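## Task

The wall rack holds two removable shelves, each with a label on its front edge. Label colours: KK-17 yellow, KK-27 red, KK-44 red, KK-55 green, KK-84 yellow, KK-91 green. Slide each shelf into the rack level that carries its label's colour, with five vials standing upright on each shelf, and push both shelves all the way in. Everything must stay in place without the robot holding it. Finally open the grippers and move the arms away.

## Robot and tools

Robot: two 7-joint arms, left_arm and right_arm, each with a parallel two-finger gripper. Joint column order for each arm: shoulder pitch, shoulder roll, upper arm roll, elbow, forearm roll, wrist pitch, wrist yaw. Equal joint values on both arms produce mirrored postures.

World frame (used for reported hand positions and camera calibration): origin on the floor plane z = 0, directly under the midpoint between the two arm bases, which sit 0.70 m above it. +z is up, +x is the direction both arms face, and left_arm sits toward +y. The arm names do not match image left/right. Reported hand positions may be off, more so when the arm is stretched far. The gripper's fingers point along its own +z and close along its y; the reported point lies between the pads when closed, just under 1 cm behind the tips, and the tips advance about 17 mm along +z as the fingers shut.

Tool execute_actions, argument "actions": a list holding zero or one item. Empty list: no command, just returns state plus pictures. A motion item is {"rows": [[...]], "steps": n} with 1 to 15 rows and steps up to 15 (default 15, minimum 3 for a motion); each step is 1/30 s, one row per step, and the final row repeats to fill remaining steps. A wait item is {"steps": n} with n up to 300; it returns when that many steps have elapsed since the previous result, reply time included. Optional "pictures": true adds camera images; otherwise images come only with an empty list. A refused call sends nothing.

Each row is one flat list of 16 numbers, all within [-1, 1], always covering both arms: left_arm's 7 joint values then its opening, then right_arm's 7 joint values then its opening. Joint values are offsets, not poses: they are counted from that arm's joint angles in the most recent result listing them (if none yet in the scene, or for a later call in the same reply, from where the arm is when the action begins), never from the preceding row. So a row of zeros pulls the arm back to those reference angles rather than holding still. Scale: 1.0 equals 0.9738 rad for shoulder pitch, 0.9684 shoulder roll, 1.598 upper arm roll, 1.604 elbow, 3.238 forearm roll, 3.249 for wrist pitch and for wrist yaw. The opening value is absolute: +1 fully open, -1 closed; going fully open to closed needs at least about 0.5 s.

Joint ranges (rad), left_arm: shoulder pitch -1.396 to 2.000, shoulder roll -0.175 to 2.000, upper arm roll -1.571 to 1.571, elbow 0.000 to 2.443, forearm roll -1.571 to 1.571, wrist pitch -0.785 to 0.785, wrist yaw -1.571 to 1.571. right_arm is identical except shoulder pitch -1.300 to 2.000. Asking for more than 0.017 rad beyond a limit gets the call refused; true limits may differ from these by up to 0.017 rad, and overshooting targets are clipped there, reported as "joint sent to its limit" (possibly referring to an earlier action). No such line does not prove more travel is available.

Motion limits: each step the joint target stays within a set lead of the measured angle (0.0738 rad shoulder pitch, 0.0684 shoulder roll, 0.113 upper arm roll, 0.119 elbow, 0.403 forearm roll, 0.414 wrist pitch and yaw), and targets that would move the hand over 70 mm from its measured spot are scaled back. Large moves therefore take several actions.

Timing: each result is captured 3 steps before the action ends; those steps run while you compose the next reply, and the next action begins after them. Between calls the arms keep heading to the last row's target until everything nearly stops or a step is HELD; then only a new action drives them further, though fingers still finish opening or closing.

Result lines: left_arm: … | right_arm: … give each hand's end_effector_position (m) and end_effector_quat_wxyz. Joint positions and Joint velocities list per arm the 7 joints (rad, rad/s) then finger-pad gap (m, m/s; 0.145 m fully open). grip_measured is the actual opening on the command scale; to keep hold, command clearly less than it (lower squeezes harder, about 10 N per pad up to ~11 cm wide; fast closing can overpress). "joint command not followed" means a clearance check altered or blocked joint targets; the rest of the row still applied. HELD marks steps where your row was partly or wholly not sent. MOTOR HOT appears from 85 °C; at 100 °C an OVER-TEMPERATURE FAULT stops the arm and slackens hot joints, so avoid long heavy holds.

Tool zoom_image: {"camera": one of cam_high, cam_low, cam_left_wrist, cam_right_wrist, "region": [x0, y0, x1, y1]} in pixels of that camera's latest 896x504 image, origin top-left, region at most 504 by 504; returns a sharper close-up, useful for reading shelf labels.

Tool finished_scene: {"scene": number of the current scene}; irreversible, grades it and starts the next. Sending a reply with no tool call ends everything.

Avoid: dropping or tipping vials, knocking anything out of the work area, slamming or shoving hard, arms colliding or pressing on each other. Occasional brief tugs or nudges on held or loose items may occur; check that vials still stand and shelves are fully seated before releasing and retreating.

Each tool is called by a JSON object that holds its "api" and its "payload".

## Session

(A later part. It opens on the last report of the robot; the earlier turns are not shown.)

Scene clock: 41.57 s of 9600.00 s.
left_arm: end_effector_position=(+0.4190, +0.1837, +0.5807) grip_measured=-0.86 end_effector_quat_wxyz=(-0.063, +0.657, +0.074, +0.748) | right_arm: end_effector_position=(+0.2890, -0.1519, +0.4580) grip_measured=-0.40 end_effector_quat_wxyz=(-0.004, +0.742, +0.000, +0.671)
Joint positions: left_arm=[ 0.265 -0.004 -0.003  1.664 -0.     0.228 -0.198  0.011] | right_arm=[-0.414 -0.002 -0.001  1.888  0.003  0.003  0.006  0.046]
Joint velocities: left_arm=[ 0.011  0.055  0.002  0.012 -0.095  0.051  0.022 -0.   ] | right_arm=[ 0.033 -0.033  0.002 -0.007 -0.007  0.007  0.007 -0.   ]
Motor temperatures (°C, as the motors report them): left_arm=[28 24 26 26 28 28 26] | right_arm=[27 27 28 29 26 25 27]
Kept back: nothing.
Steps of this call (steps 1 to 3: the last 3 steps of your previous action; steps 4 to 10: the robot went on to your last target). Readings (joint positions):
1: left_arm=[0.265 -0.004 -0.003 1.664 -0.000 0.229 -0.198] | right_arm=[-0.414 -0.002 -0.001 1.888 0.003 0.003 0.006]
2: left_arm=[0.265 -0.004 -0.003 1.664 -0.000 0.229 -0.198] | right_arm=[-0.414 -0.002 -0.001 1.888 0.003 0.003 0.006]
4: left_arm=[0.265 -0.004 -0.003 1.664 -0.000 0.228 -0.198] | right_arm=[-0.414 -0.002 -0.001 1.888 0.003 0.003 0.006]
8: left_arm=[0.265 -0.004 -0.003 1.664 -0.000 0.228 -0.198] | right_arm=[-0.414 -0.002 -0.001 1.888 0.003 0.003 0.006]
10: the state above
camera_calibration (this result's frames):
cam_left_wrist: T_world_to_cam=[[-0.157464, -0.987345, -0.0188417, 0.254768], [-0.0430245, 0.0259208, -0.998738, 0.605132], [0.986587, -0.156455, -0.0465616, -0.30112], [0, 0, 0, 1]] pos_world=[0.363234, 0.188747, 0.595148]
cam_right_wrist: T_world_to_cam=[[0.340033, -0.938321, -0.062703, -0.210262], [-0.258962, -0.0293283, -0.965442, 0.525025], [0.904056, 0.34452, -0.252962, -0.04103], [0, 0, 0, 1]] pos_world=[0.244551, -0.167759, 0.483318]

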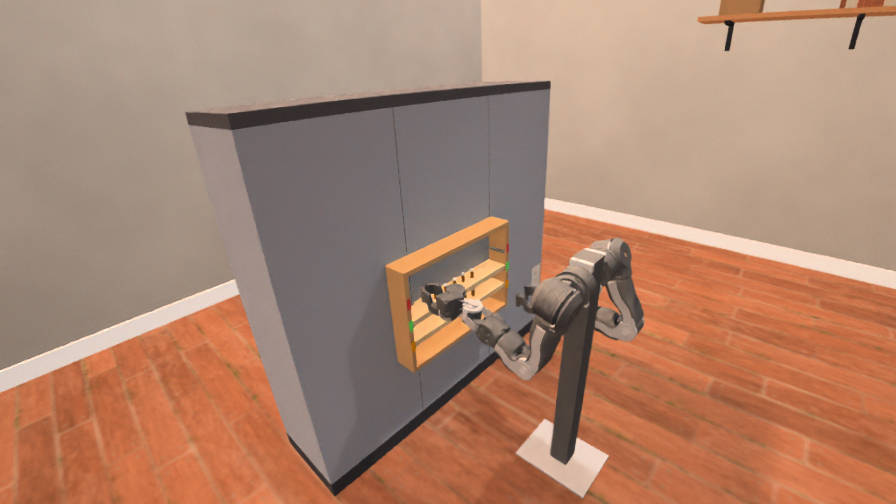

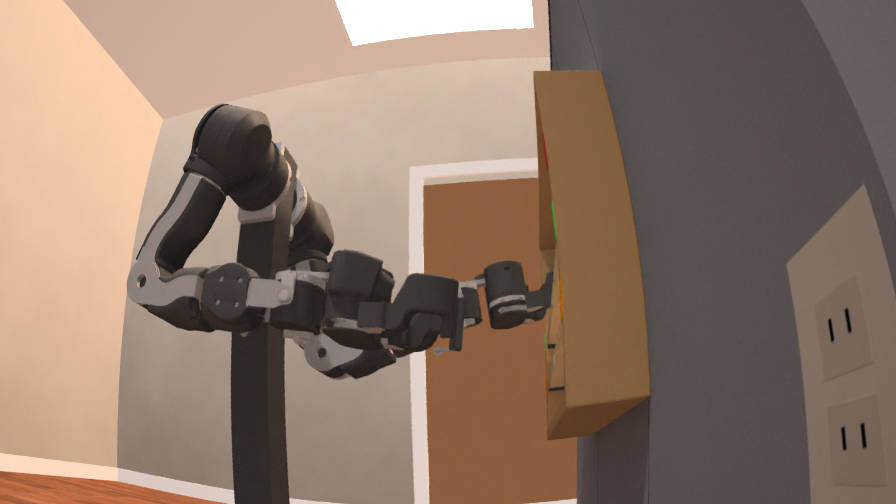

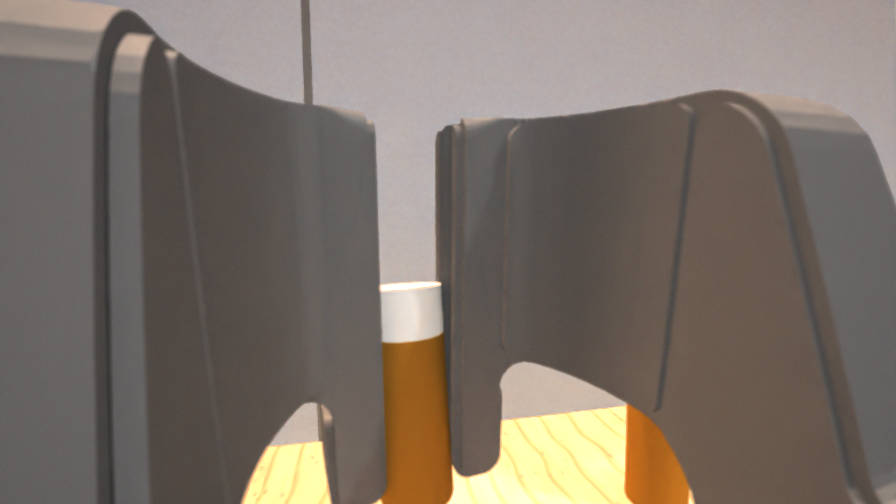

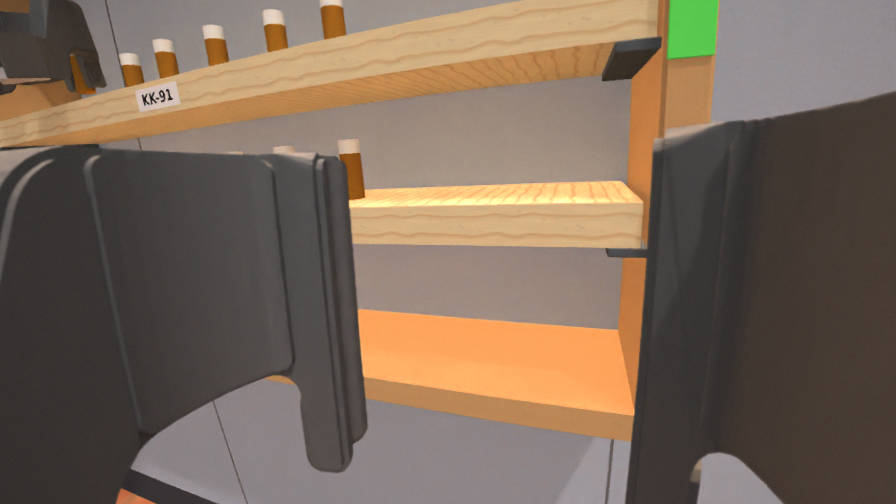

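{"api": "execute_actions", "payload": {"actions": [{"rows":[[0,0,0,0,0,0,-0.01,-0.95,0,0,0,0,0,0,0,-0.4],[0,0,0,0,0,0,-0.02,-0.95,0,0,0,0,0,0,0,-0.4],[0,0,0,0,0,0,-0.03,-0.95,0,0,0,0,0,0,0,-0.4],[-0.004,0,0,-0.003,0,-0.004,-0.03,-0.93,0,0,0,0,0,0,0,-0.4],[-0.008,0,0,-0.006,0,-0.007,-0.03,-0.91,0,0,0,0,0,0,0,-0.4],[-0.012,0,0,-0.01,0,-0.01,-0.03,-0.89,0,0,0,0,0,0,0,-0.4],[-0.016,0,0,-0.013,0,-0.013,-0.03,-0.89,0,0,0,0,0,0,0,-0.4],[-0.02,0,0,-0.016,0,-0.016,-0.03,-0.89,0,0,0,0,0,0,0,-0.4],[-0.024,0,0,-0.019,0,-0.018,-0.03,-0.89,0,0,0,0,0,0,0,-0.4],[-0.027,0,0,-0.022,0,-0.02,-0.03,-0.89,0,0,0,0,0,0,0,-0.4]]}]}}

{"api": "execute_actions", "payload": {"actions": [{"steps":8}], "pictures": true}}

Scene clock: 42.17 s of 9600.00 s.
left_arm: end_effector_position=(+0.4141, +0.1983, +0.5674) grip_measured=-0.86 end_effector_quat_wxyz=(-0.093, +0.652, +0.109, +0.744) | right_arm: end_effector_position=(+0.2890, -0.1519, +0.4580) grip_measured=-0.40 end_effector_quat_wxyz=(-0.004, +0.742, +0.000, +0.671)
Joint positions: left_arm=[ 0.24  -0.004 -0.003  1.632 -0.     0.168 -0.29   0.011] | right_arm=[-0.414 -0.002 -0.001  1.888  0.003  0.003  0.006  0.046]
Joint velocities: left_arm=[-0.055 -0.011  0.002  0.012 -0.066 -0.051 -0.081  0.   ] | right_arm=[ 0.077 -0.033 -0.012 -0.002 -0.007 -0.051 -0.007 -0.   ]
Motor temperatures (°C, as the motors report them): left_arm=[28 24 26 26 28 28 26] | right_arm=[27 27 28 29 26 25 27]
Steps of this call (steps 1 to 6: the robot went on to your last target; steps 7 to 18: the first 12 steps of this action). Readings (joint positions):
7: left_arm=[0.265 -0.005 -0.003 1.664 -0.000 0.228 -0.209] | right_arm=[-0.414 -0.002 -0.001 1.888 0.003 0.003 0.006]
8: left_arm=[0.265 -0.005 -0.003 1.664 -0.000 0.228 -0.230] | right_arm=[-0.414 -0.002 -0.001 1.888 0.003 0.003 0.006]
10: left_arm=[0.265 -0.004 -0.003 1.663 -0.000 0.224 -0.274] | right_arm=[-0.414 -0.002 -0.001 1.888 0.003 0.003 0.006]
14: left_arm=[0.247 -0.004 -0.003 1.642 -0.000 0.191 -0.289] | right_arm=[-0.414 -0.002 -0.001 1.888 0.003 0.003 0.006]
18: the state above

Scene clock: 42.43 s of 9600.00 s.
left_arm: end_effector_position=(+0.4140, +0.1983, +0.5677) grip_measured=-0.86 end_effector_quat_wxyz=(-0.093, +0.652, +0.109, +0.745) | right_arm: end_effector_position=(+0.2890, -0.1519, +0.4580) grip_measured=-0.40 end_effector_quat_wxyz=(-0.004, +0.742, +0.000, +0.671)
Joint positions: left_arm=[ 0.24  -0.004 -0.003  1.632 -0.     0.167 -0.29   0.011] | right_arm=[-0.414 -0.002 -0.001  1.888  0.003  0.003  0.006  0.046]
Joint velocities: left_arm=[ 0.011  0.011 -0.012 -0.012 -0.051  0.022 -0.007 -0.   ] | right_arm=[-0.033 -0.033 -0.022  0.012  0.007 -0.022  0.007 -0.   ]
Motor temperatures (°C, as the motors report them): left_arm=[28 24 26 26 28 28 26] | right_arm=[27 27 28 29 26 25 27]
Kept back: nothing.
Steps of this call (steps 1 to 3: the last 3 steps of your previous action; steps 4 to 8: the robot went on to your last target). Readings (joint positions):
1: left_arm=[0.240 -0.004 -0.003 1.632 -0.000 0.168 -0.290] | right_arm=[-0.414 -0.002 -0.001 1.888 0.003 0.003 0.006]
2: left_arm=[0.240 -0.004 -0.003 1.632 -0.000 0.167 -0.290] | right_arm=[-0.414 -0.002 -0.001 1.888 0.003 0.003 0.006]
4: left_arm=[0.240 -0.004 -0.003 1.632 -0.000 0.167 -0.290] | right_arm=[-0.414 -0.002 -0.001 1.888 0.003 0.003 0.006]
8: the state above
camera_calibration (this result's frames):
cam_left_wrist: T_world_to_cam=[[-0.0668095, -0.99774, -0.00710131, 0.225982], [-0.041196, 0.00986952, -0.999102, 0.594105], [0.996915, -0.066457, -0.0417623, -0.319403], [0, 0, 0, 1]] pos_world=[0.35799, 0.198381, 0.581837]
cam_right_wrist: T_world_to_cam=[[0.340033, -0.938321, -0.062703, -0.210262], [-0.258962, -0.0293283, -0.965442, 0.525025], [0.904056, 0.34452, -0.252962, -0.04103], [0, 0, 0, 1]] pos_world=[0.244551, -0.167759, 0.483318]

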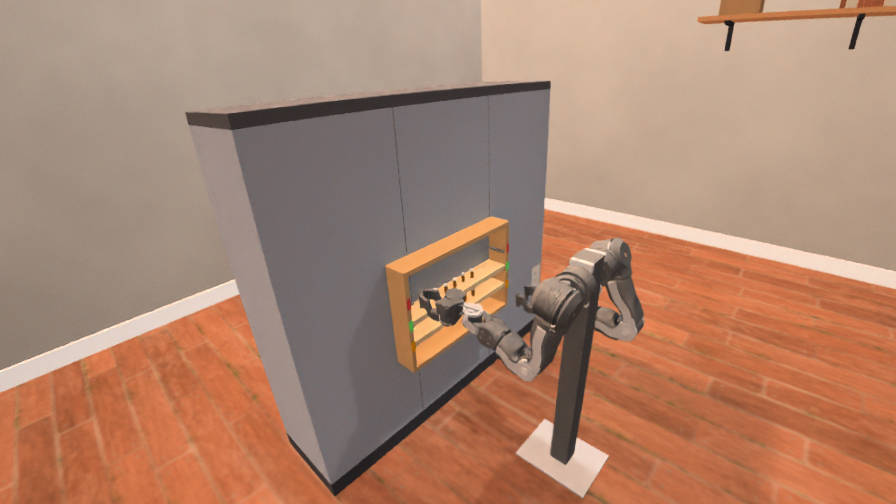

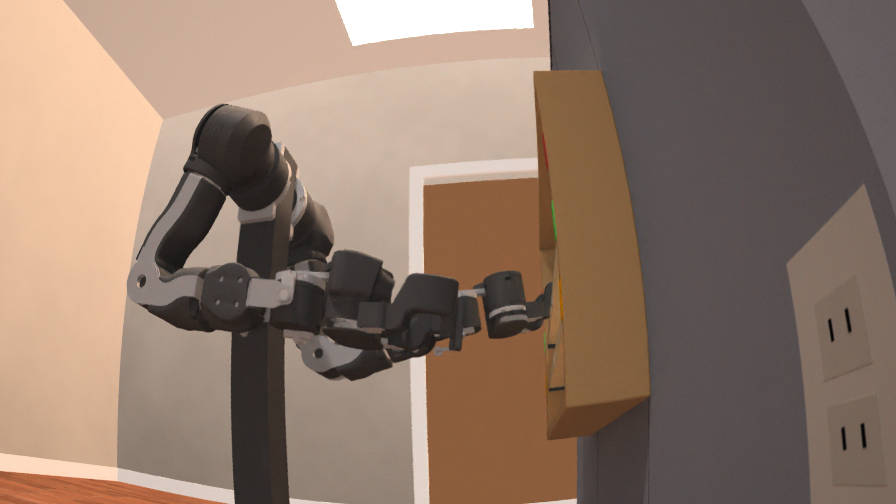

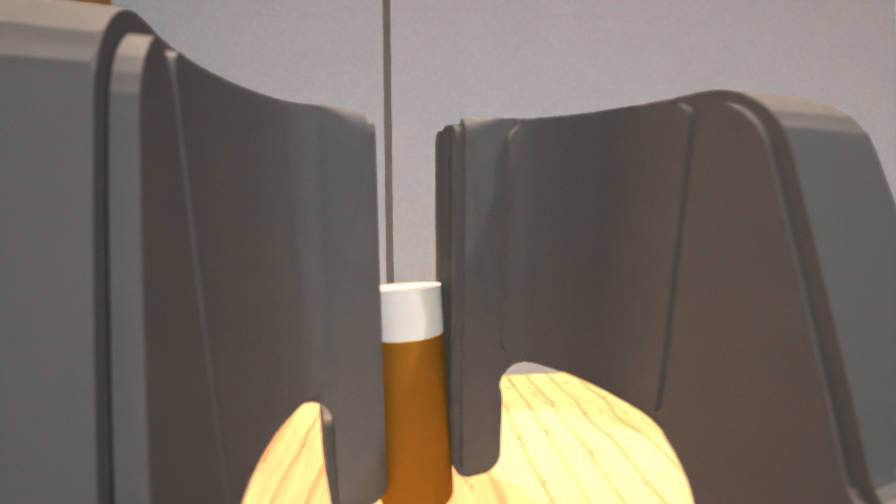

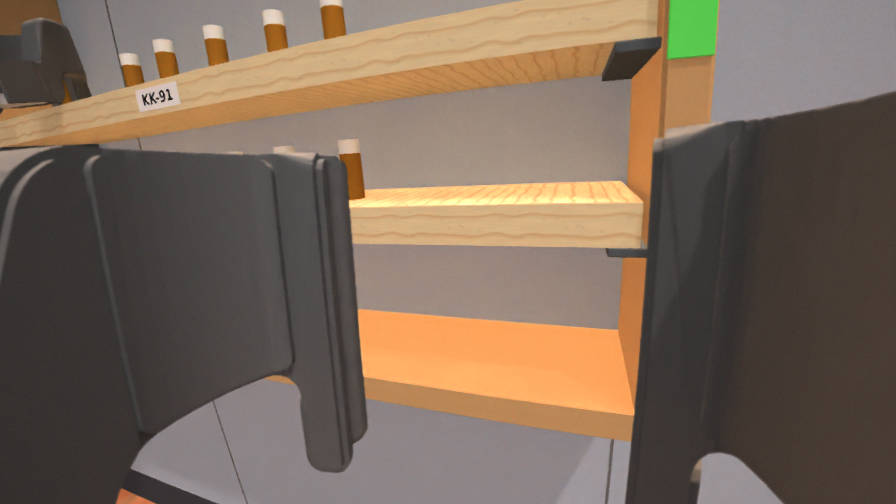

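A further 5 mm down.

{"api": "execute_actions", "payload": {"actions": [{"rows":[[-0.003,0,0,-0.003,0,-0.003,0,-0.885,0,0,0,0,0,0,0,-0.4],[-0.006,0,0,-0.005,0,-0.005,0,-0.885,0,0,0,0,0,0,0,-0.4],[-0.009,0,0,-0.008,0,-0.006,0,-0.885,0,0,0,0,0,0,0,-0.4],[-0.012,0,0,-0.011,0,-0.008,0,-0.885,0,0,0,0,0,0,0,-0.4]]}], "pictures": true}}

Scene clock: 42.90 s of 9600.00 s.
left_arm: end_effector_position=(+0.4134, +0.1983, +0.5664) grip_measured=-0.86 end_effector_quat_wxyz=(-0.092, +0.646, +0.109, +0.750) | right_arm: end_effector_position=(+0.2890, -0.1519, +0.4580) grip_measured=-0.40 end_effector_quat_wxyz=(-0.004, +0.742, +0.000, +0.671)
Joint positions: left_arm=[ 0.234 -0.004 -0.003  1.621 -0.001  0.135 -0.29   0.011] | right_arm=[-0.414 -0.002 -0.001  1.888  0.003  0.003  0.006  0.046]
Joint velocities: left_arm=[-0.033  0.011 -0.002 -0.002  0.051  0.022 -0.022  0.   ] | right_arm=[-0.033  0.055 -0.022 -0.007  0.022 -0.007  0.007  0.   ]
Motor temperatures (°C, as the motors report them): left_arm=[28 24 26 26 28 28 26] | right_arm=[27 27 28 29 26 25 27]
Steps of this call (steps 1 to 2: the robot went on to your last target; steps 3 to 14: the first 12 steps of this action). Readings (joint positions):
3: left_arm=[0.240 -0.004 -0.003 1.631 -0.000 0.164 -0.290] | right_arm=[-0.414 -0.002 -0.001 1.888 0.003 0.003 0.006]
4: left_arm=[0.239 -0.004 -0.003 1.630 -0.000 0.159 -0.290] | right_arm=[-0.414 -0.002 -0.001 1.888 0.003 0.003 0.006]
6: left_arm=[0.235 -0.004 -0.003 1.623 -0.001 0.141 -0.290] | right_arm=[-0.414 -0.002 -0.001 1.888 0.003 0.003 0.006]
10: left_arm=[0.234 -0.004 -0.003 1.621 -0.001 0.135 -0.290] | right_arm=[-0.414 -0.002 -0.001 1.888 0.003 0.003 0.006]
14: the state above
camera_calibration (this result's frames):
cam_left_wrist: T_world_to_cam=[[-0.0664053, -0.997754, -0.00879768, 0.226748], [-0.0255664, 0.0105157, -0.999618, 0.586535], [0.997465, -0.0661549, -0.0262073, -0.327936], [0, 0, 0, 1]] pos_world=[0.357158, 0.198376, 0.579711]
cam_right_wrist: T_world_to_cam=[[0.340033, -0.938321, -0.062703, -0.210262], [-0.258962, -0.0293283, -0.965442, 0.525025], [0.904056, 0.34452, -0.252962, -0.04103], [0, 0, 0, 1]] pos_world=[0.244551, -0.167759, 0.483318]

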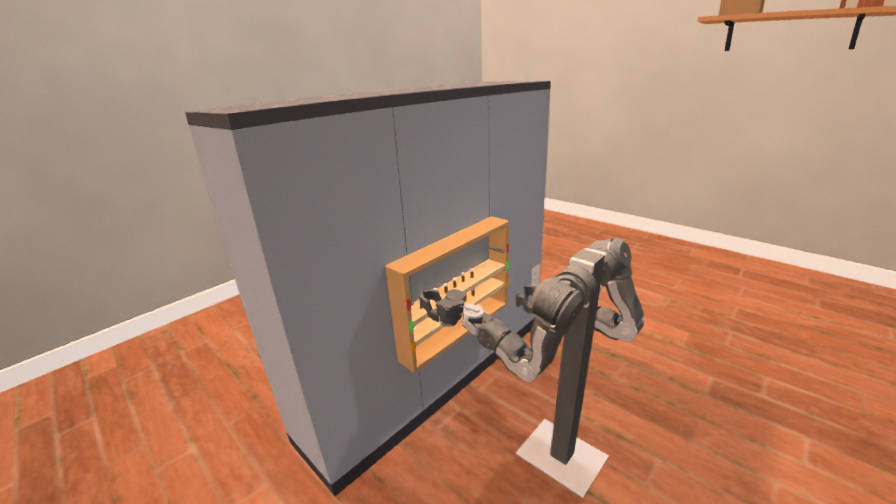

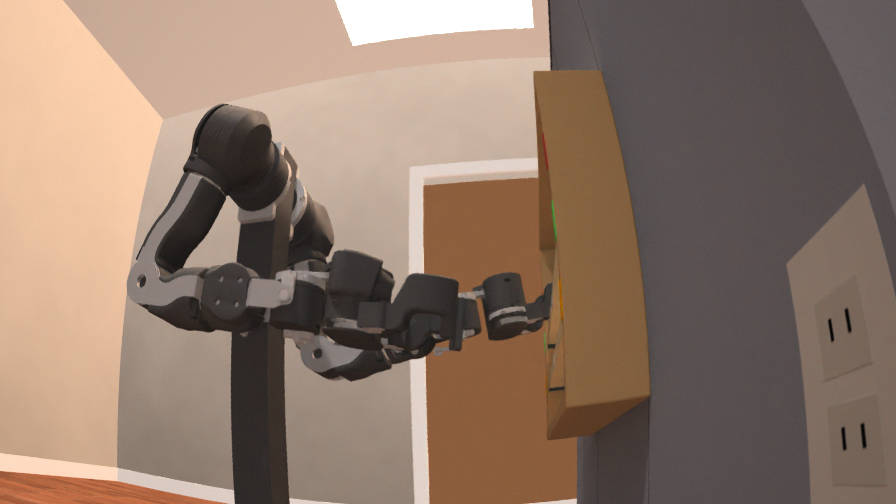

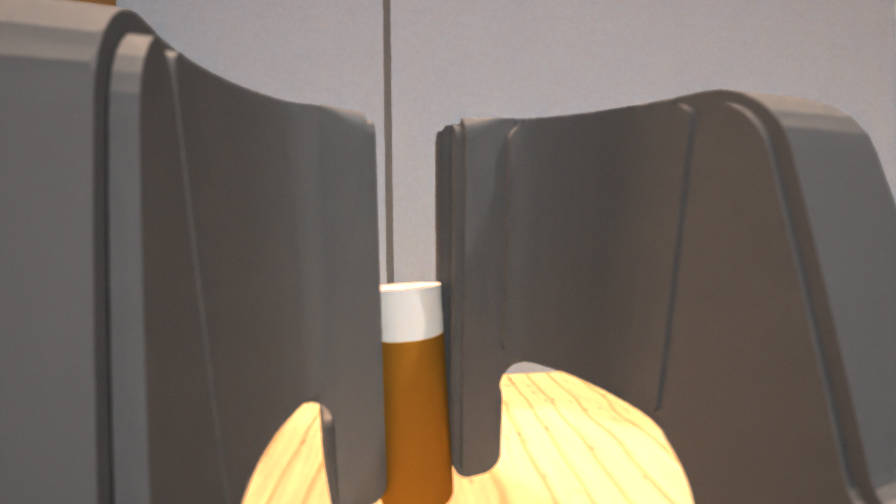

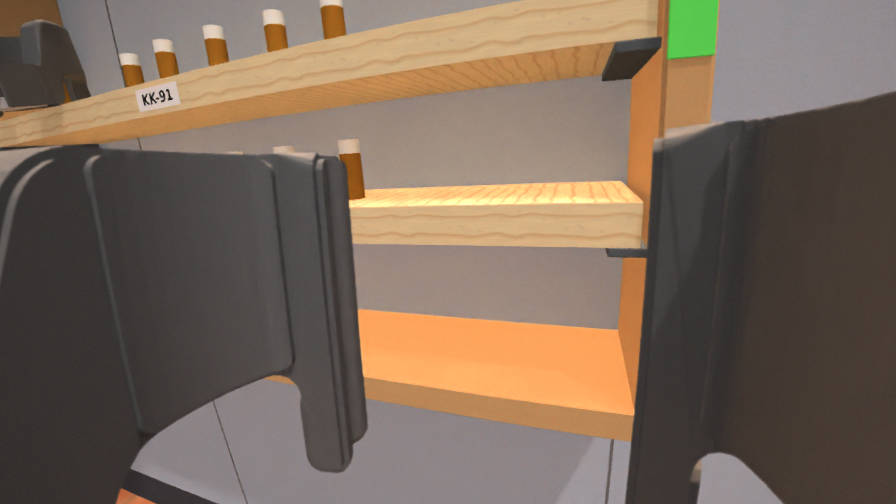

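Contact. Open slowly.

{"api": "execute_actions", "payload": {"actions": [{"rows":[[0,0,0,0,0,0,0,-0.87,0,0,0,0,0,0,0,-0.4],[0,0,0,0,0,0,0,-0.86,0,0,0,0,0,0,0,-0.4],[0,0,0,0,0,0,0,-0.85,0,0,0,0,0,0,0,-0.4],[0,0,0,0,0,0,0,-0.84,0,0,0,0,0,0,0,-0.4],[0,0,0,0,0,0,0,-0.83,0,0,0,0,0,0,0,-0.4],[0,0,0,0,0,0,0,-0.81,0,0,0,0,0,0,0,-0.4],[0,0,0,0,0,0,0,-0.78,0,0,0,0,0,0,0,-0.4],[0,0,0,0,0,0,0,-0.74,0,0,0,0,0,0,0,-0.4]]}]}}

{"api": "execute_actions", "payload": {"actions": [{"steps":10}], "pictures": true}}

Scene clock: 43.40 s of 9600.00 s.
left_arm: end_effector_position=(+0.4134, +0.1983, +0.5666) grip_measured=-0.74 end_effector_quat_wxyz=(-0.092, +0.645, +0.110, +0.750) | right_arm: end_effector_position=(+0.2890, -0.1519, +0.4580) grip_measured=-0.40 end_effector_quat_wxyz=(-0.004, +0.742, +0.000, +0.671)
Joint positions: left_arm=[ 0.234 -0.004 -0.003  1.621 -0.001  0.134 -0.29   0.02 ] | right_arm=[-0.414 -0.002 -0.001  1.888  0.003  0.003  0.006  0.046]
Joint velocities: left_arm=[-0.055 -0.055  0.002  0.002 -0.022 -0.007 -0.022  0.   ] | right_arm=[-0.011 -0.033  0.002 -0.007 -0.066 -0.022 -0.007  0.   ]
Motor temperatures (°C, as the motors report them): left_arm=[28 24 26 26 28 28 26] | right_arm=[27 27 28 29 26 25 27]
Steps of this call (steps 1 to 3: the last 3 steps of your previous action; steps 4 to 15: the first 12 steps of this action). Readings (joint positions):
4: left_arm=[0.234 -0.004 -0.003 1.621 -0.001 0.134 -0.290] | right_arm=[-0.414 -0.002 -0.001 1.888 0.003 0.003 0.006]
5: left_arm=[0.234 -0.004 -0.003 1.621 -0.001 0.134 -0.290] | right_arm=[-0.414 -0.002 -0.001 1.888 0.003 0.003 0.006]
7: left_arm=[0.234 -0.004 -0.003 1.621 -0.001 0.134 -0.290] | right_arm=[-0.414 -0.002 -0.001 1.888 0.003 0.003 0.006]
11: left_arm=[0.234 -0.004 -0.003 1.621 -0.001 0.134 -0.290] | right_arm=[-0.414 -0.002 -0.001 1.888 0.003 0.003 0.006]
15: the state above

Scene clock: 43.73 s of 9600.00 s.
left_arm: end_effector_position=(+0.4134, +0.1983, +0.5666) grip_measured=-0.74 end_effector_quat_wxyz=(-0.092, +0.645, +0.110, +0.750) | right_arm: end_effector_position=(+0.2890, -0.1519, +0.4580) grip_measured=-0.40 end_effector_quat_wxyz=(-0.004, +0.742, +0.000, +0.671)
Joint positions: left_arm=[ 0.234 -0.004 -0.003  1.621 -0.001  0.134 -0.29   0.02 ] | right_arm=[-0.414 -0.002 -0.001  1.888  0.003  0.003  0.006  0.046]
Joint velocities: left_arm=[ 0.011  0.011 -0.012 -0.012 -0.051 -0.022  0.007 -0.   ] | right_arm=[-0.011  0.033  0.012 -0.012 -0.037 -0.051 -0.037 -0.   ]
Motor temperatures (°C, as the motors report them): left_arm=[28 24 26 26 28 28 26] | right_arm=[27 27 28 29 26 25 27]
Kept back: nothing.
Steps of this call (steps 1 to 3: the last 3 steps of your previous action; steps 4 to 10: the robot went on to your last target). Readings (joint positions):
1: left_arm=[0.234 -0.004 -0.003 1.621 -0.001 0.134 -0.290] | right_arm=[-0.414 -0.002 -0.001 1.888 0.003 0.003 0.006]
2: left_arm=[0.234 -0.004 -0.003 1.621 -0.001 0.134 -0.290] | right_arm=[-0.414 -0.002 -0.001 1.888 0.003 0.003 0.006]
4: left_arm=[0.234 -0.004 -0.003 1.621 -0.001 0.134 -0.290] | right_arm=[-0.414 -0.002 -0.001 1.888 0.003 0.003 0.006]
8: left_arm=[0.234 -0.004 -0.003 1.621 -0.001 0.134 -0.290] | right_arm=[-0.414 -0.002 -0.001 1.888 0.003 0.003 0.006]
10: the state above
camera_calibration (this result's frames):
cam_left_wrist: T_world_to_cam=[[-0.0663921, -0.997754, -0.0088698, 0.226784], [-0.0244224, 0.0105117, -0.999646, 0.586256], [0.997495, -0.066152, -0.0250655, -0.328566], [0, 0, 0, 1]] pos_world=[0.357117, 0.198377, 0.579824]
cam_right_wrist: T_world_to_cam=[[0.340033, -0.938321, -0.062703, -0.210262], [-0.258962, -0.0293283, -0.965442, 0.525025], [0.904056, 0.34452, -0.252962, -0.04103], [0, 0, 0, 1]] pos_world=[0.244551, -0.167759, 0.483318]

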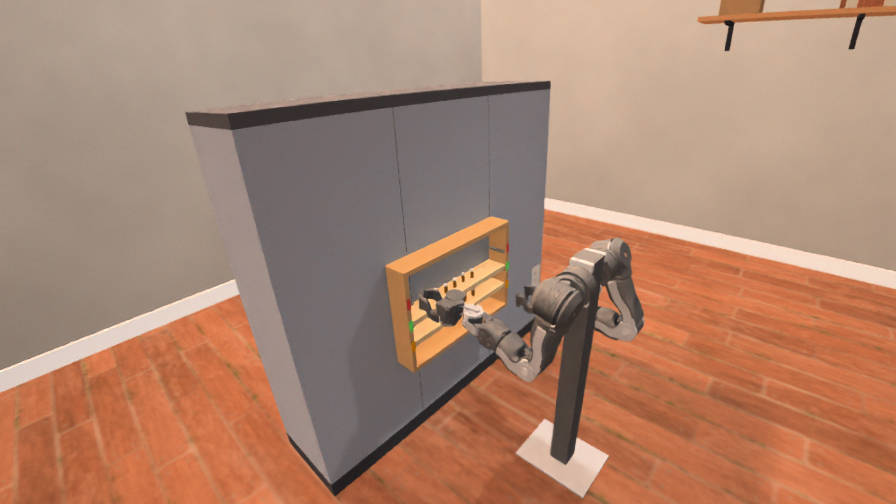

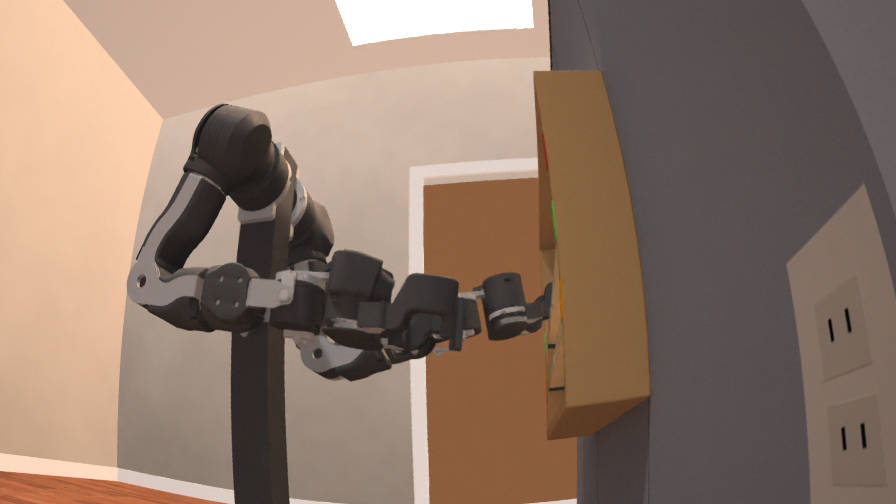

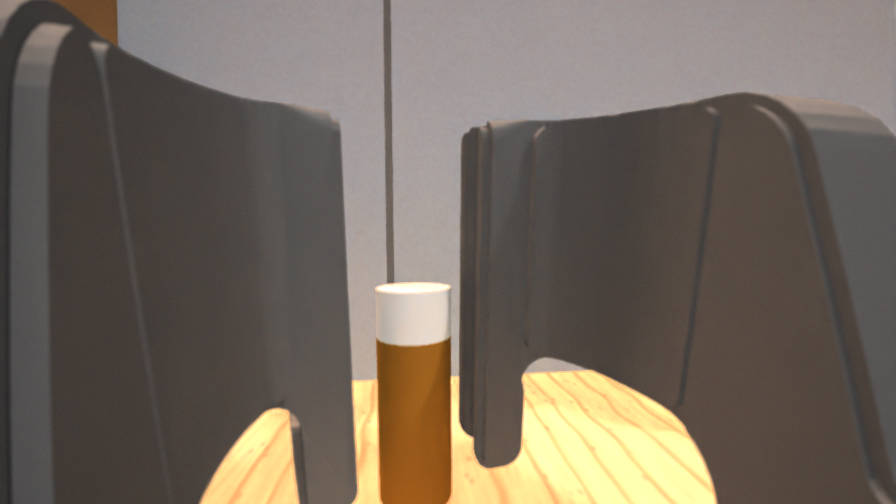

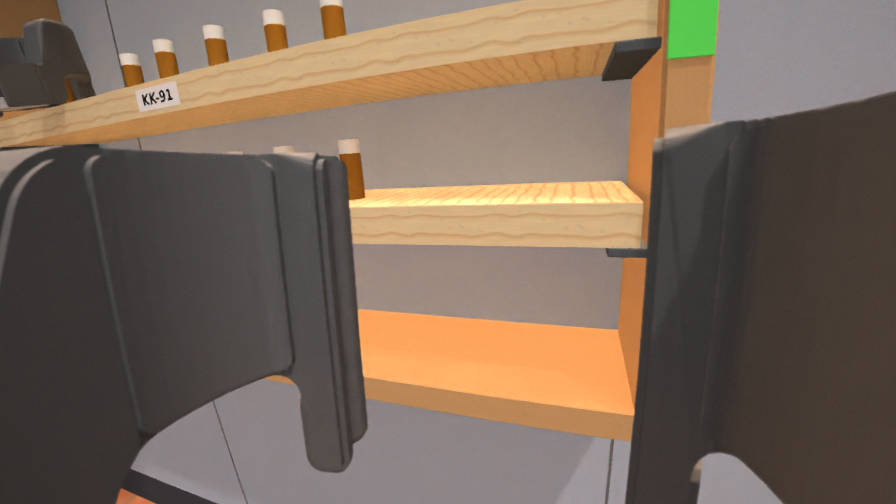

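{"api": "execute_actions", "payload": {"actions": [{"rows":[[0,0,0,0.008,0,0.009,0,-0.72,0,0,0,0,0,0,0,-0.4],[0,0,0,0.016,0,0.019,0,-0.72,0,0,0,0,0,0,0,-0.4],[0,0,0,0.024,0,0.029,0,-0.72,0,0,0,0,0,0,0,-0.4],[0,0,0,0.032,0,0.039,0,-0.72,0,0,0,0,0,0,0,-0.4],[0,0,0,0.04,0,0.049,0,-0.72,0,0,0,0,0,0,0,-0.4],[0,0,0,0.048,0,0.059,0,-0.72,0,0,0,0,0,0,0,-0.4],[0.003,0,0,0.053,0,0.067,0,-0.72,0,0,0,0,0,0,0,-0.4],[0.003,0,0,0.053,0,0.073,0,-0.72,0,0,0,0,0,0,0,-0.4]]}]}}

{"api": "execute_actions", "payload": {"actions": [{"steps":6}], "pictures": true}}

Scene clock: 44.27 s of 9600.00 s.
left_arm: end_effector_position=(+0.4095, +0.1984, +0.5636) grip_measured=-0.72 end_effector_quat_wxyz=(-0.100, +0.695, +0.103, +0.705) | right_arm: end_effector_position=(+0.2890, -0.1519, +0.4580) grip_measured=-0.40 end_effector_quat_wxyz=(-0.004, +0.742, +0.000, +0.671)
Joint positions: left_arm=[ 0.237 -0.004 -0.003  1.707 -0.002  0.358 -0.29   0.021] | right_arm=[-0.414 -0.002 -0.001  1.888  0.003  0.003  0.006  0.046]
Joint velocities: left_arm=[-0.055  0.033 -0.012 -0.002  0.081  0.037 -0.022  0.   ] | right_arm=[-0.121  0.033 -0.007  0.002 -0.051  0.081  0.007  0.   ]
Motor temperatures (°C, as the motors report them): left_arm=[28 24 26 26 28 28 26] | right_arm=[27 27 28 29 26 25 27]
Steps of this call (steps 1 to 4: the robot went on to your last target; steps 5 to 16: the first 12 steps of this action). Readings (joint positions):
5: left_arm=[0.234 -0.004 -0.003 1.626 -0.001 0.144 -0.290] | right_arm=[-0.414 -0.002 -0.001 1.888 0.003 0.003 0.006]
6: left_arm=[0.233 -0.004 -0.003 1.639 -0.001 0.167 -0.290] | right_arm=[-0.414 -0.002 -0.001 1.888 0.003 0.003 0.006]
8: left_arm=[0.234 -0.004 -0.003 1.669 -0.001 0.221 -0.290] | right_arm=[-0.414 -0.002 -0.001 1.888 0.003 0.003 0.006]
12: left_arm=[0.236 -0.004 -0.003 1.706 -0.001 0.337 -0.290] | right_arm=[-0.414 -0.002 -0.001 1.888 0.003 0.003 0.006]
16: the state above

Scene clock: 44.47 s of 9600.00 s.
left_arm: end_effector_position=(+0.4095, +0.1984, +0.5636) grip_measured=-0.72 end_effector_quat_wxyz=(-0.100, +0.695, +0.103, +0.705) | right_arm: end_effector_position=(+0.2890, -0.1519, +0.4580) grip_measured=-0.40 end_effector_quat_wxyz=(-0.004, +0.742, +0.000, +0.671)
Joint positions: left_arm=[ 0.237 -0.004 -0.003  1.707 -0.002  0.358 -0.29   0.021] | right_arm=[-0.414 -0.002 -0.001  1.888  0.003  0.003  0.006  0.046]
Joint velocities: left_arm=[ 0.011 -0.011 -0.007 -0.012  0.081 -0.037  0.066 -0.   ] | right_arm=[-0.011 -0.033  0.007  0.012 -0.007 -0.051  0.007  0.   ]
Motor temperatures (°C, as the motors report them): left_arm=[28 24 26 26 28 28 26] | right_arm=[27 27 28 29 26 25 27]
Kept back: nothing.
Steps of this call (steps 1 to 3: the last 3 steps of your previous action; steps 4 to 6: the robot went on to your last target). Readings (joint positions):
1: left_arm=[0.237 -0.004 -0.003 1.707 -0.002 0.358 -0.290] | right_arm=[-0.414 -0.002 -0.001 1.888 0.003 0.003 0.006]
2: left_arm=[0.237 -0.004 -0.003 1.707 -0.002 0.358 -0.290] | right_arm=[-0.414 -0.002 -0.001 1.888 0.003 0.003 0.006]
4: left_arm=[0.237 -0.004 -0.003 1.707 -0.002 0.358 -0.290] | right_arm=[-0.414 -0.002 -0.001 1.888 0.003 0.003 0.006]
6: the state above
camera_calibration (this result's frames):
cam_left_wrist: T_world_to_cam=[[-0.0670304, -0.997751, -0.000926409, 0.222354], [-0.159535, 0.0116344, -0.987124, 0.631219], [0.984914, -0.0660195, -0.159956, -0.243559], [0, 0, 0, 1]] pos_world=[0.355491, 0.198431, 0.584338]
cam_right_wrist: T_world_to_cam=[[0.340033, -0.938321, -0.062703, -0.210262], [-0.258962, -0.0293283, -0.965442, 0.525025], [0.904056, 0.34452, -0.252962, -0.04103], [0, 0, 0, 1]] pos_world=[0.244551, -0.167759, 0.483318]

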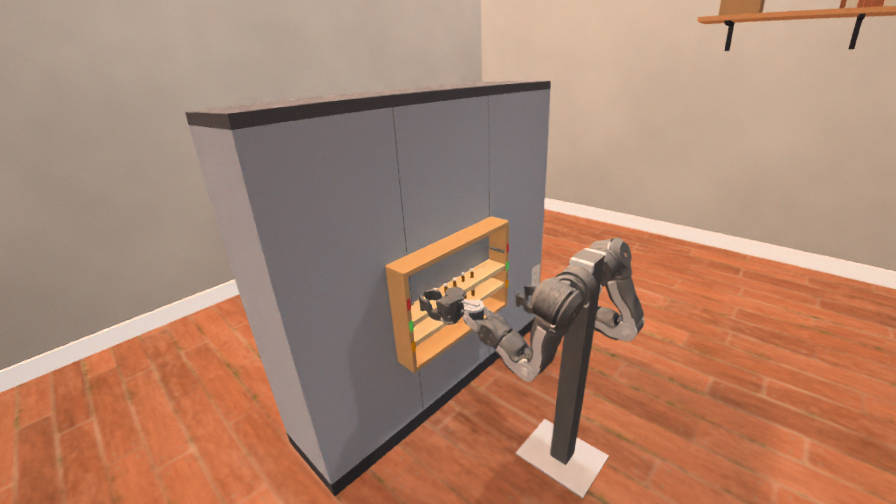

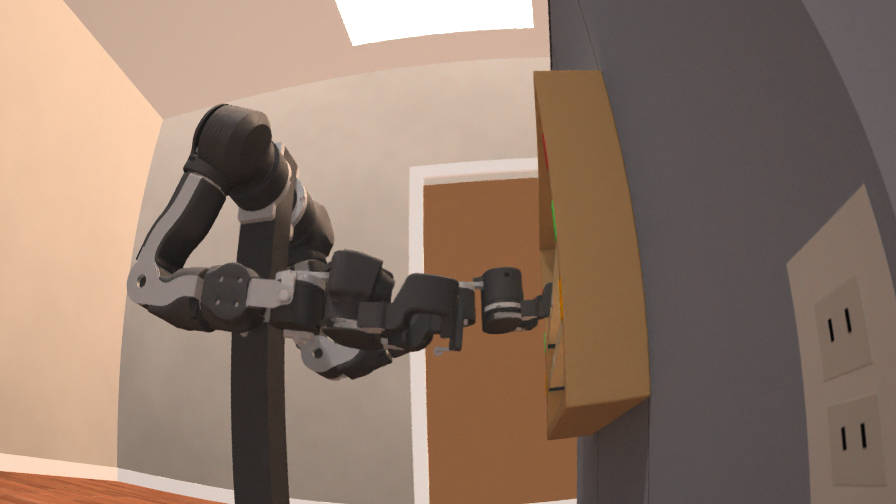

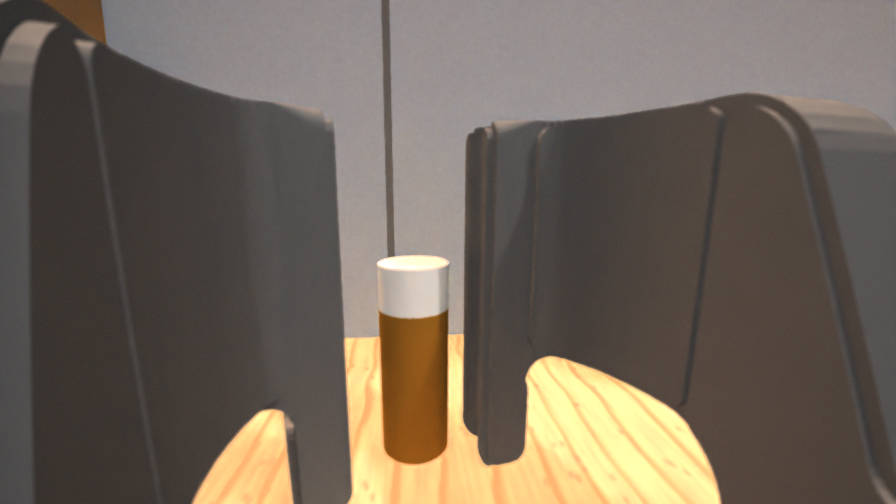

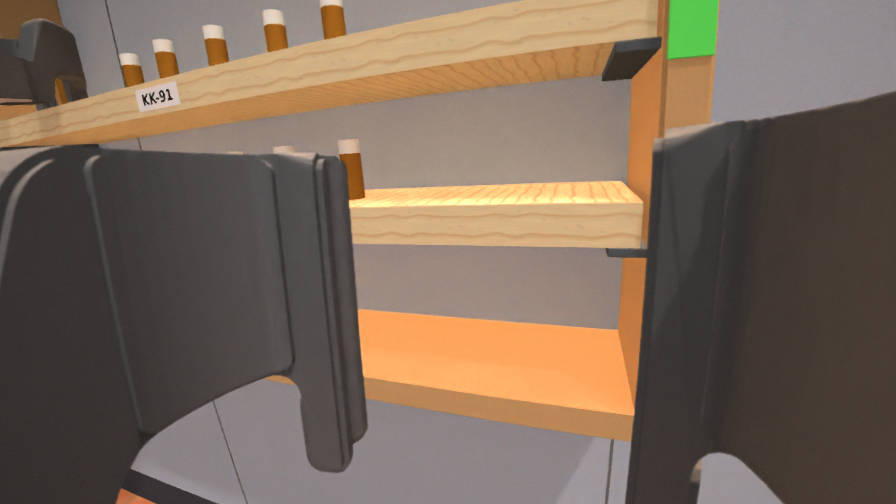

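{"api": "execute_actions", "payload": {"actions": [{"rows":[[0,0,0,0,0,0,0,-0.75,0,0,0,0,0,0,0,-0.4],[0,0,0,0,0,0,0,-0.78,0,0,0,0,0,0,0,-0.4],[0,0,0,0,0,0,0,-0.81,0,0,0,0,0,0,0,-0.4],[0,0,0,0,0,0,0,-0.84,0,0,0,0,0,0,0,-0.4],[0,0,0,0,0,0,0,-0.87,0,0,0,0,0,0,0,-0.4],[0,0,0,0,0,0,0,-0.9,0,0,0,0,0,0,0,-0.4],[0,0,0,0,0,0,0,-0.95,0,0,0,0,0,0,0,-0.4],[0,0,0,0,0,0,0,-0.95,0,0,0,0,0,0,0,-0.4],[0,0,0,0,0,0,0,-0.95,0,0,0,0,0,0,0,-0.4],[0,0,0,0,0,0,0,-0.95,0,0,0,0,0,0,0,-0.4],[0.005,0,0,0.006,0,0,0,-0.95,0,0,0,0,0,0,0,-0.4],[0.01,0,0,0.012,0,0.005,0,-0.95,0,0,0,0,0,0,0,-0.4],[0.015,0,0,0.018,0,0.01,0,-0.95,0,0,0,0,0,0,0,-0.4]]}]}}

{"api": "execute_actions", "payload": {"actions": [{"rows":[[-0.02,0,0,0.02,0,0.004,0,-0.95,0,0,0,0,0,0,0,-0.4],[-0.05,0,0,0.05,0,0.01,0,-0.95,0,0,0,0,0,0,0,-0.4],[-0.08,0,0,0.08,0,0.016,0,-0.95,0,0,0,0,0,0,0,-0.4],[-0.11,0,0,0.11,0,0.022,0,-0.95,0,0,0,0,0,0,0,-0.4],[-0.14,0,0,0.14,0,0.028,0,-0.95,0,0,0,0,0,0,0,-0.4],[-0.17,0,0,0.165,0,0.034,0,-0.95,0,0,0,0,0,0,0,-0.4],[-0.2,0,0,0.185,0,0.038,0,-0.95,0,0,0,0,0,0,0,-0.4],[-0.22,0,0,0.17,0,0.025,0,-0.95,0,0,0,0,0,0,0,-0.4],[-0.25,0,0,0.14,0,0,0,-0.95,0,0,0,0,0,0,0,-0.4],[-0.28,0,0,0.11,0,-0.02,0.01,-0.95,0,0,0,0,0,0,0,-0.4],[-0.3,0,0,0.085,0,-0.04,0.02,-0.95,0,0,0,0,0,0,0,-0.4],[-0.31,0,0,0.055,0,-0.06,0.03,-0.95,0,0,0,0,0,0,0,-0.4],[-0.32,0,0,0.025,0,-0.08,0.04,-0.95,0,0,0,0,0,0,0,-0.4],[-0.33,0,0,0,0,-0.095,0.045,-0.95,0,0,0,0,0,0,0,-0.4],[-0.33,0,0,-0.021,0,-0.103,0.045,-0.95,0,0,0,0,0,0,0,-0.4]]}]}}

{"api": "execute_actions", "payload": {"actions": [{"steps":14}], "pictures": true}}

Scene clock: 45.20 s of 9600.00 s.
left_arm: end_effector_position=(+0.4090, +0.1984, +0.5670) grip_measured=-0.87 end_effector_quat_wxyz=(-0.100, +0.693, +0.103, +0.707) | right_arm: end_effector_position=(+0.2890, -0.1519, +0.4580) grip_measured=-0.40 end_effector_quat_wxyz=(-0.004, +0.742, +0.000, +0.671)
Joint positions: left_arm=[ 0.239 -0.004 -0.003  1.716 -0.002  0.364 -0.29   0.01 ] | right_arm=[-0.414 -0.002 -0.001  1.888  0.003  0.003  0.006  0.046]
Joint velocities: left_arm=[ 0.055  0.011  0.012  0.232 -0.007  0.168 -0.051 -0.   ] | right_arm=[-0.055 -0.077 -0.012 -0.002  0.007 -0.051  0.022 -0.   ]
Motor temperatures (°C, as the motors report them): left_arm=[28 24 26 26 28 28 26] | right_arm=[27 27 28 29 26 25 27]
Steps of this call (steps 1 to 10: the robot went on to your last target; steps 11 to 22: the first 12 steps of this action). Readings (joint positions):
11: left_arm=[0.237 -0.004 -0.003 1.707 -0.002 0.356 -0.290] | right_arm=[-0.414 -0.002 -0.001 1.888 0.003 0.003 0.006]
12: left_arm=[0.237 -0.004 -0.003 1.707 -0.002 0.356 -0.290] | right_arm=[-0.414 -0.002 -0.001 1.888 0.003 0.003 0.006]
14: left_arm=[0.237 -0.004 -0.003 1.707 -0.002 0.356 -0.290] | right_arm=[-0.414 -0.002 -0.001 1.888 0.003 0.003 0.006]
18: left_arm=[0.237 -0.004 -0.003 1.707 -0.002 0.356 -0.290] | right_arm=[-0.414 -0.002 -0.001 1.888 0.003 0.003 0.006]
22: the state above

Scene clock: 45.70 s of 9600.00 s.
left_arm: end_effector_position=(+0.3568, +0.1893, +0.5061) grip_measured=-0.87 end_effector_quat_wxyz=(-0.083, +0.729, +0.078, +0.675) | right_arm: end_effector_position=(+0.2890, -0.1519, +0.4580) grip_measured=-0.40 end_effector_quat_wxyz=(-0.004, +0.742, +0.000, +0.671)
Joint positions: left_arm=[-0.062 -0.004 -0.003  1.825 -0.002  0.268 -0.231  0.01 ] | right_arm=[-0.414 -0.002 -0.001  1.888  0.003  0.003  0.006  0.046]
Joint velocities: left_arm=[-0.341  0.033 -0.017 -1.253  0.037 -1.048  0.696 -0.   ] | right_arm=[-0.011 -0.055 -0.012  0.002  0.037 -0.022  0.022 -0.   ]
Motor temperatures (°C, as the motors report them): left_arm=[28 24 26 26 28 28 26] | right_arm=[27 27 28 29 26 25 27]
Steps of this call (steps 1 to 3: the last 3 steps of your previous action; steps 4 to 15: the first 12 steps of this action, its rows measured from where the robot was after step 3). Readings (joint positions):
3: left_arm=[0.256 -0.004 -0.003 1.737 -0.002 0.381 -0.290] | right_arm=[-0.414 -0.002 -0.001 1.888 0.003 0.003 0.006]
4: left_arm=[0.246 -0.004 -0.003 1.754 -0.002 0.387 -0.290] | right_arm=[-0.414 -0.002 -0.001 1.888 0.003 0.003 0.006]
5: left_arm=[0.214 -0.004 -0.003 1.802 -0.002 0.398 -0.290] | right_arm=[-0.414 -0.002 -0.001 1.888 0.003 0.003 0.006]
7: left_arm=[0.146 -0.004 -0.003 1.906 -0.002 0.429 -0.290] | right_arm=[-0.414 -0.002 -0.001 1.888 0.003 0.003 0.006]
11: left_arm=[0.045 -0.004 -0.003 2.034 -0.003 0.467 -0.290] | right_arm=[-0.414 -0.002 -0.001 1.888 0.003 0.003 0.006]
15: the state above

Scene clock: 46.17 s of 9600.00 s.
left_arm: end_effector_position=(+0.3626, +0.1761, +0.4930) grip_measured=-0.87 end_effector_quat_wxyz=(-0.051, +0.700, +0.053, +0.710) | right_arm: end_effector_position=(+0.2890, -0.1519, +0.4580) grip_measured=-0.40 end_effector_quat_wxyz=(-0.004, +0.742, +0.000, +0.671)
Joint positions: left_arm=[-0.066 -0.004 -0.003  1.7   -0.002  0.05  -0.15   0.01 ] | right_arm=[-0.414 -0.002 -0.001  1.888  0.003  0.003  0.006  0.046]
Joint velocities: left_arm=[ 0.011 -0.033  0.002 -0.007  0.007 -0.081 -0.022  0.   ] | right_arm=[ 0.055 -0.099 -0.017  0.012 -0.066 -0.037 -0.007 -0.   ]
Motor temperatures (°C, as the motors report them): left_arm=[28 24 26 27 28 28 26] | right_arm=[27 27 28 29 26 25 27]
Kept back: nothing.
Steps of this call (steps 1 to 3: the last 3 steps of your previous action; steps 4 to 14: the robot went on to your last target). Readings (joint positions):
1: left_arm=[-0.065 -0.004 -0.003 1.779 -0.002 0.207 -0.202] | right_arm=[-0.414 -0.002 -0.001 1.888 0.003 0.003 0.006]
2: left_arm=[-0.065 -0.004 -0.003 1.742 -0.002 0.148 -0.177] | right_arm=[-0.414 -0.002 -0.001 1.888 0.003 0.003 0.006]
4: left_arm=[-0.068 -0.004 -0.003 1.697 -0.002 0.081 -0.157] | right_arm=[-0.414 -0.002 -0.001 1.888 0.003 0.003 0.006]
8: left_arm=[-0.066 -0.004 -0.003 1.700 -0.002 0.052 -0.150] | right_arm=[-0.414 -0.002 -0.001 1.888 0.003 0.003 0.006]
14: the state above
camera_calibration (this result's frames):
cam_left_wrist: T_world_to_cam=[[-0.205242, -0.978708, -0.00238557, 0.244422], [-0.157071, 0.0353445, -0.986955, 0.549122], [0.966025, -0.20219, -0.160981, -0.17886], [0, 0, 0, 1]] pos_world=[0.3092, 0.183645, 0.513749]
cam_right_wrist: T_world_to_cam=[[0.340033, -0.938321, -0.062703, -0.210262], [-0.258962, -0.0293283, -0.965442, 0.525025], [0.904056, 0.34452, -0.252962, -0.04103], [0, 0, 0, 1]] pos_world=[0.244551, -0.167759, 0.483318]

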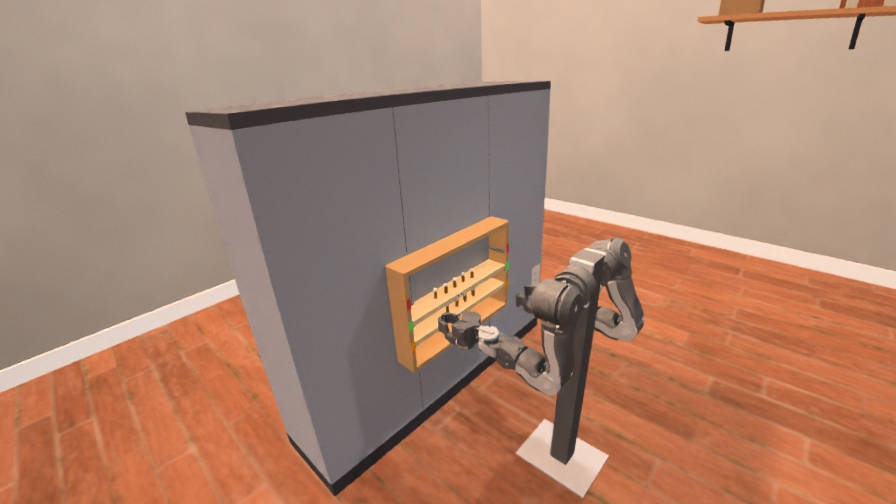

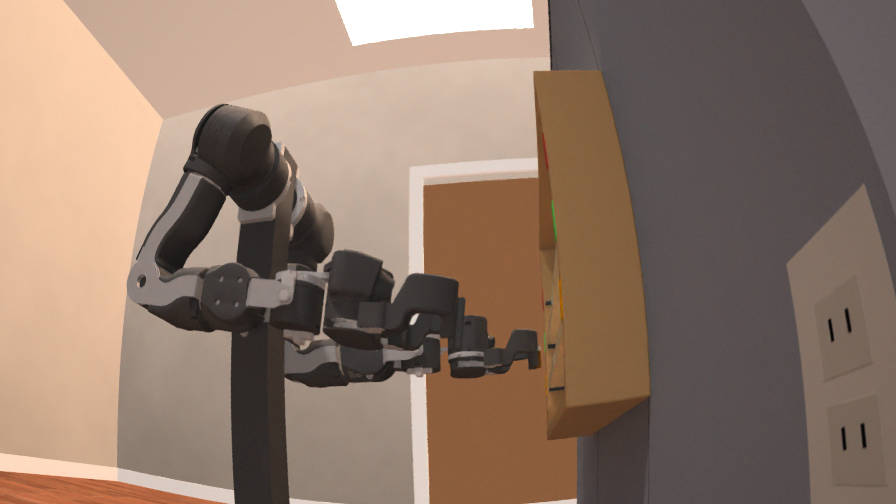

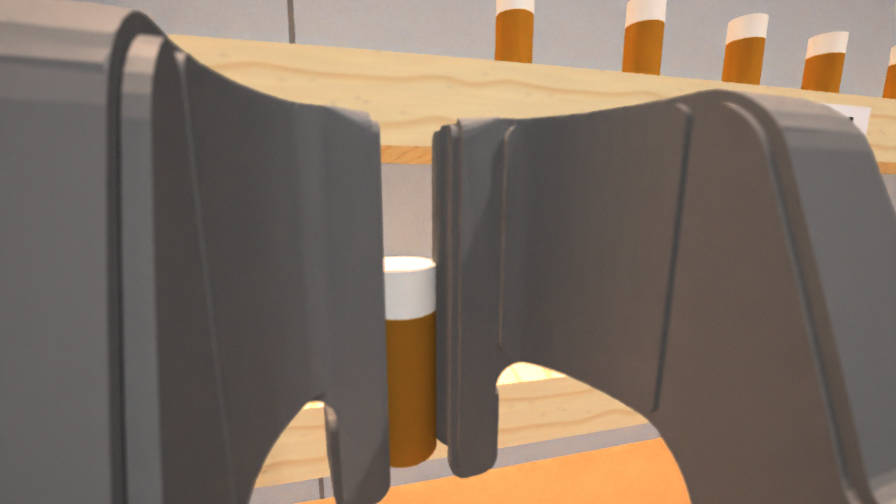

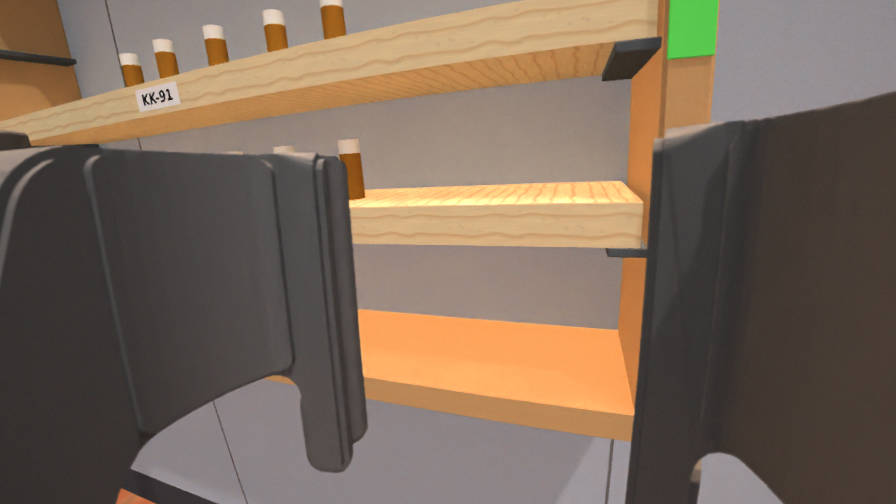

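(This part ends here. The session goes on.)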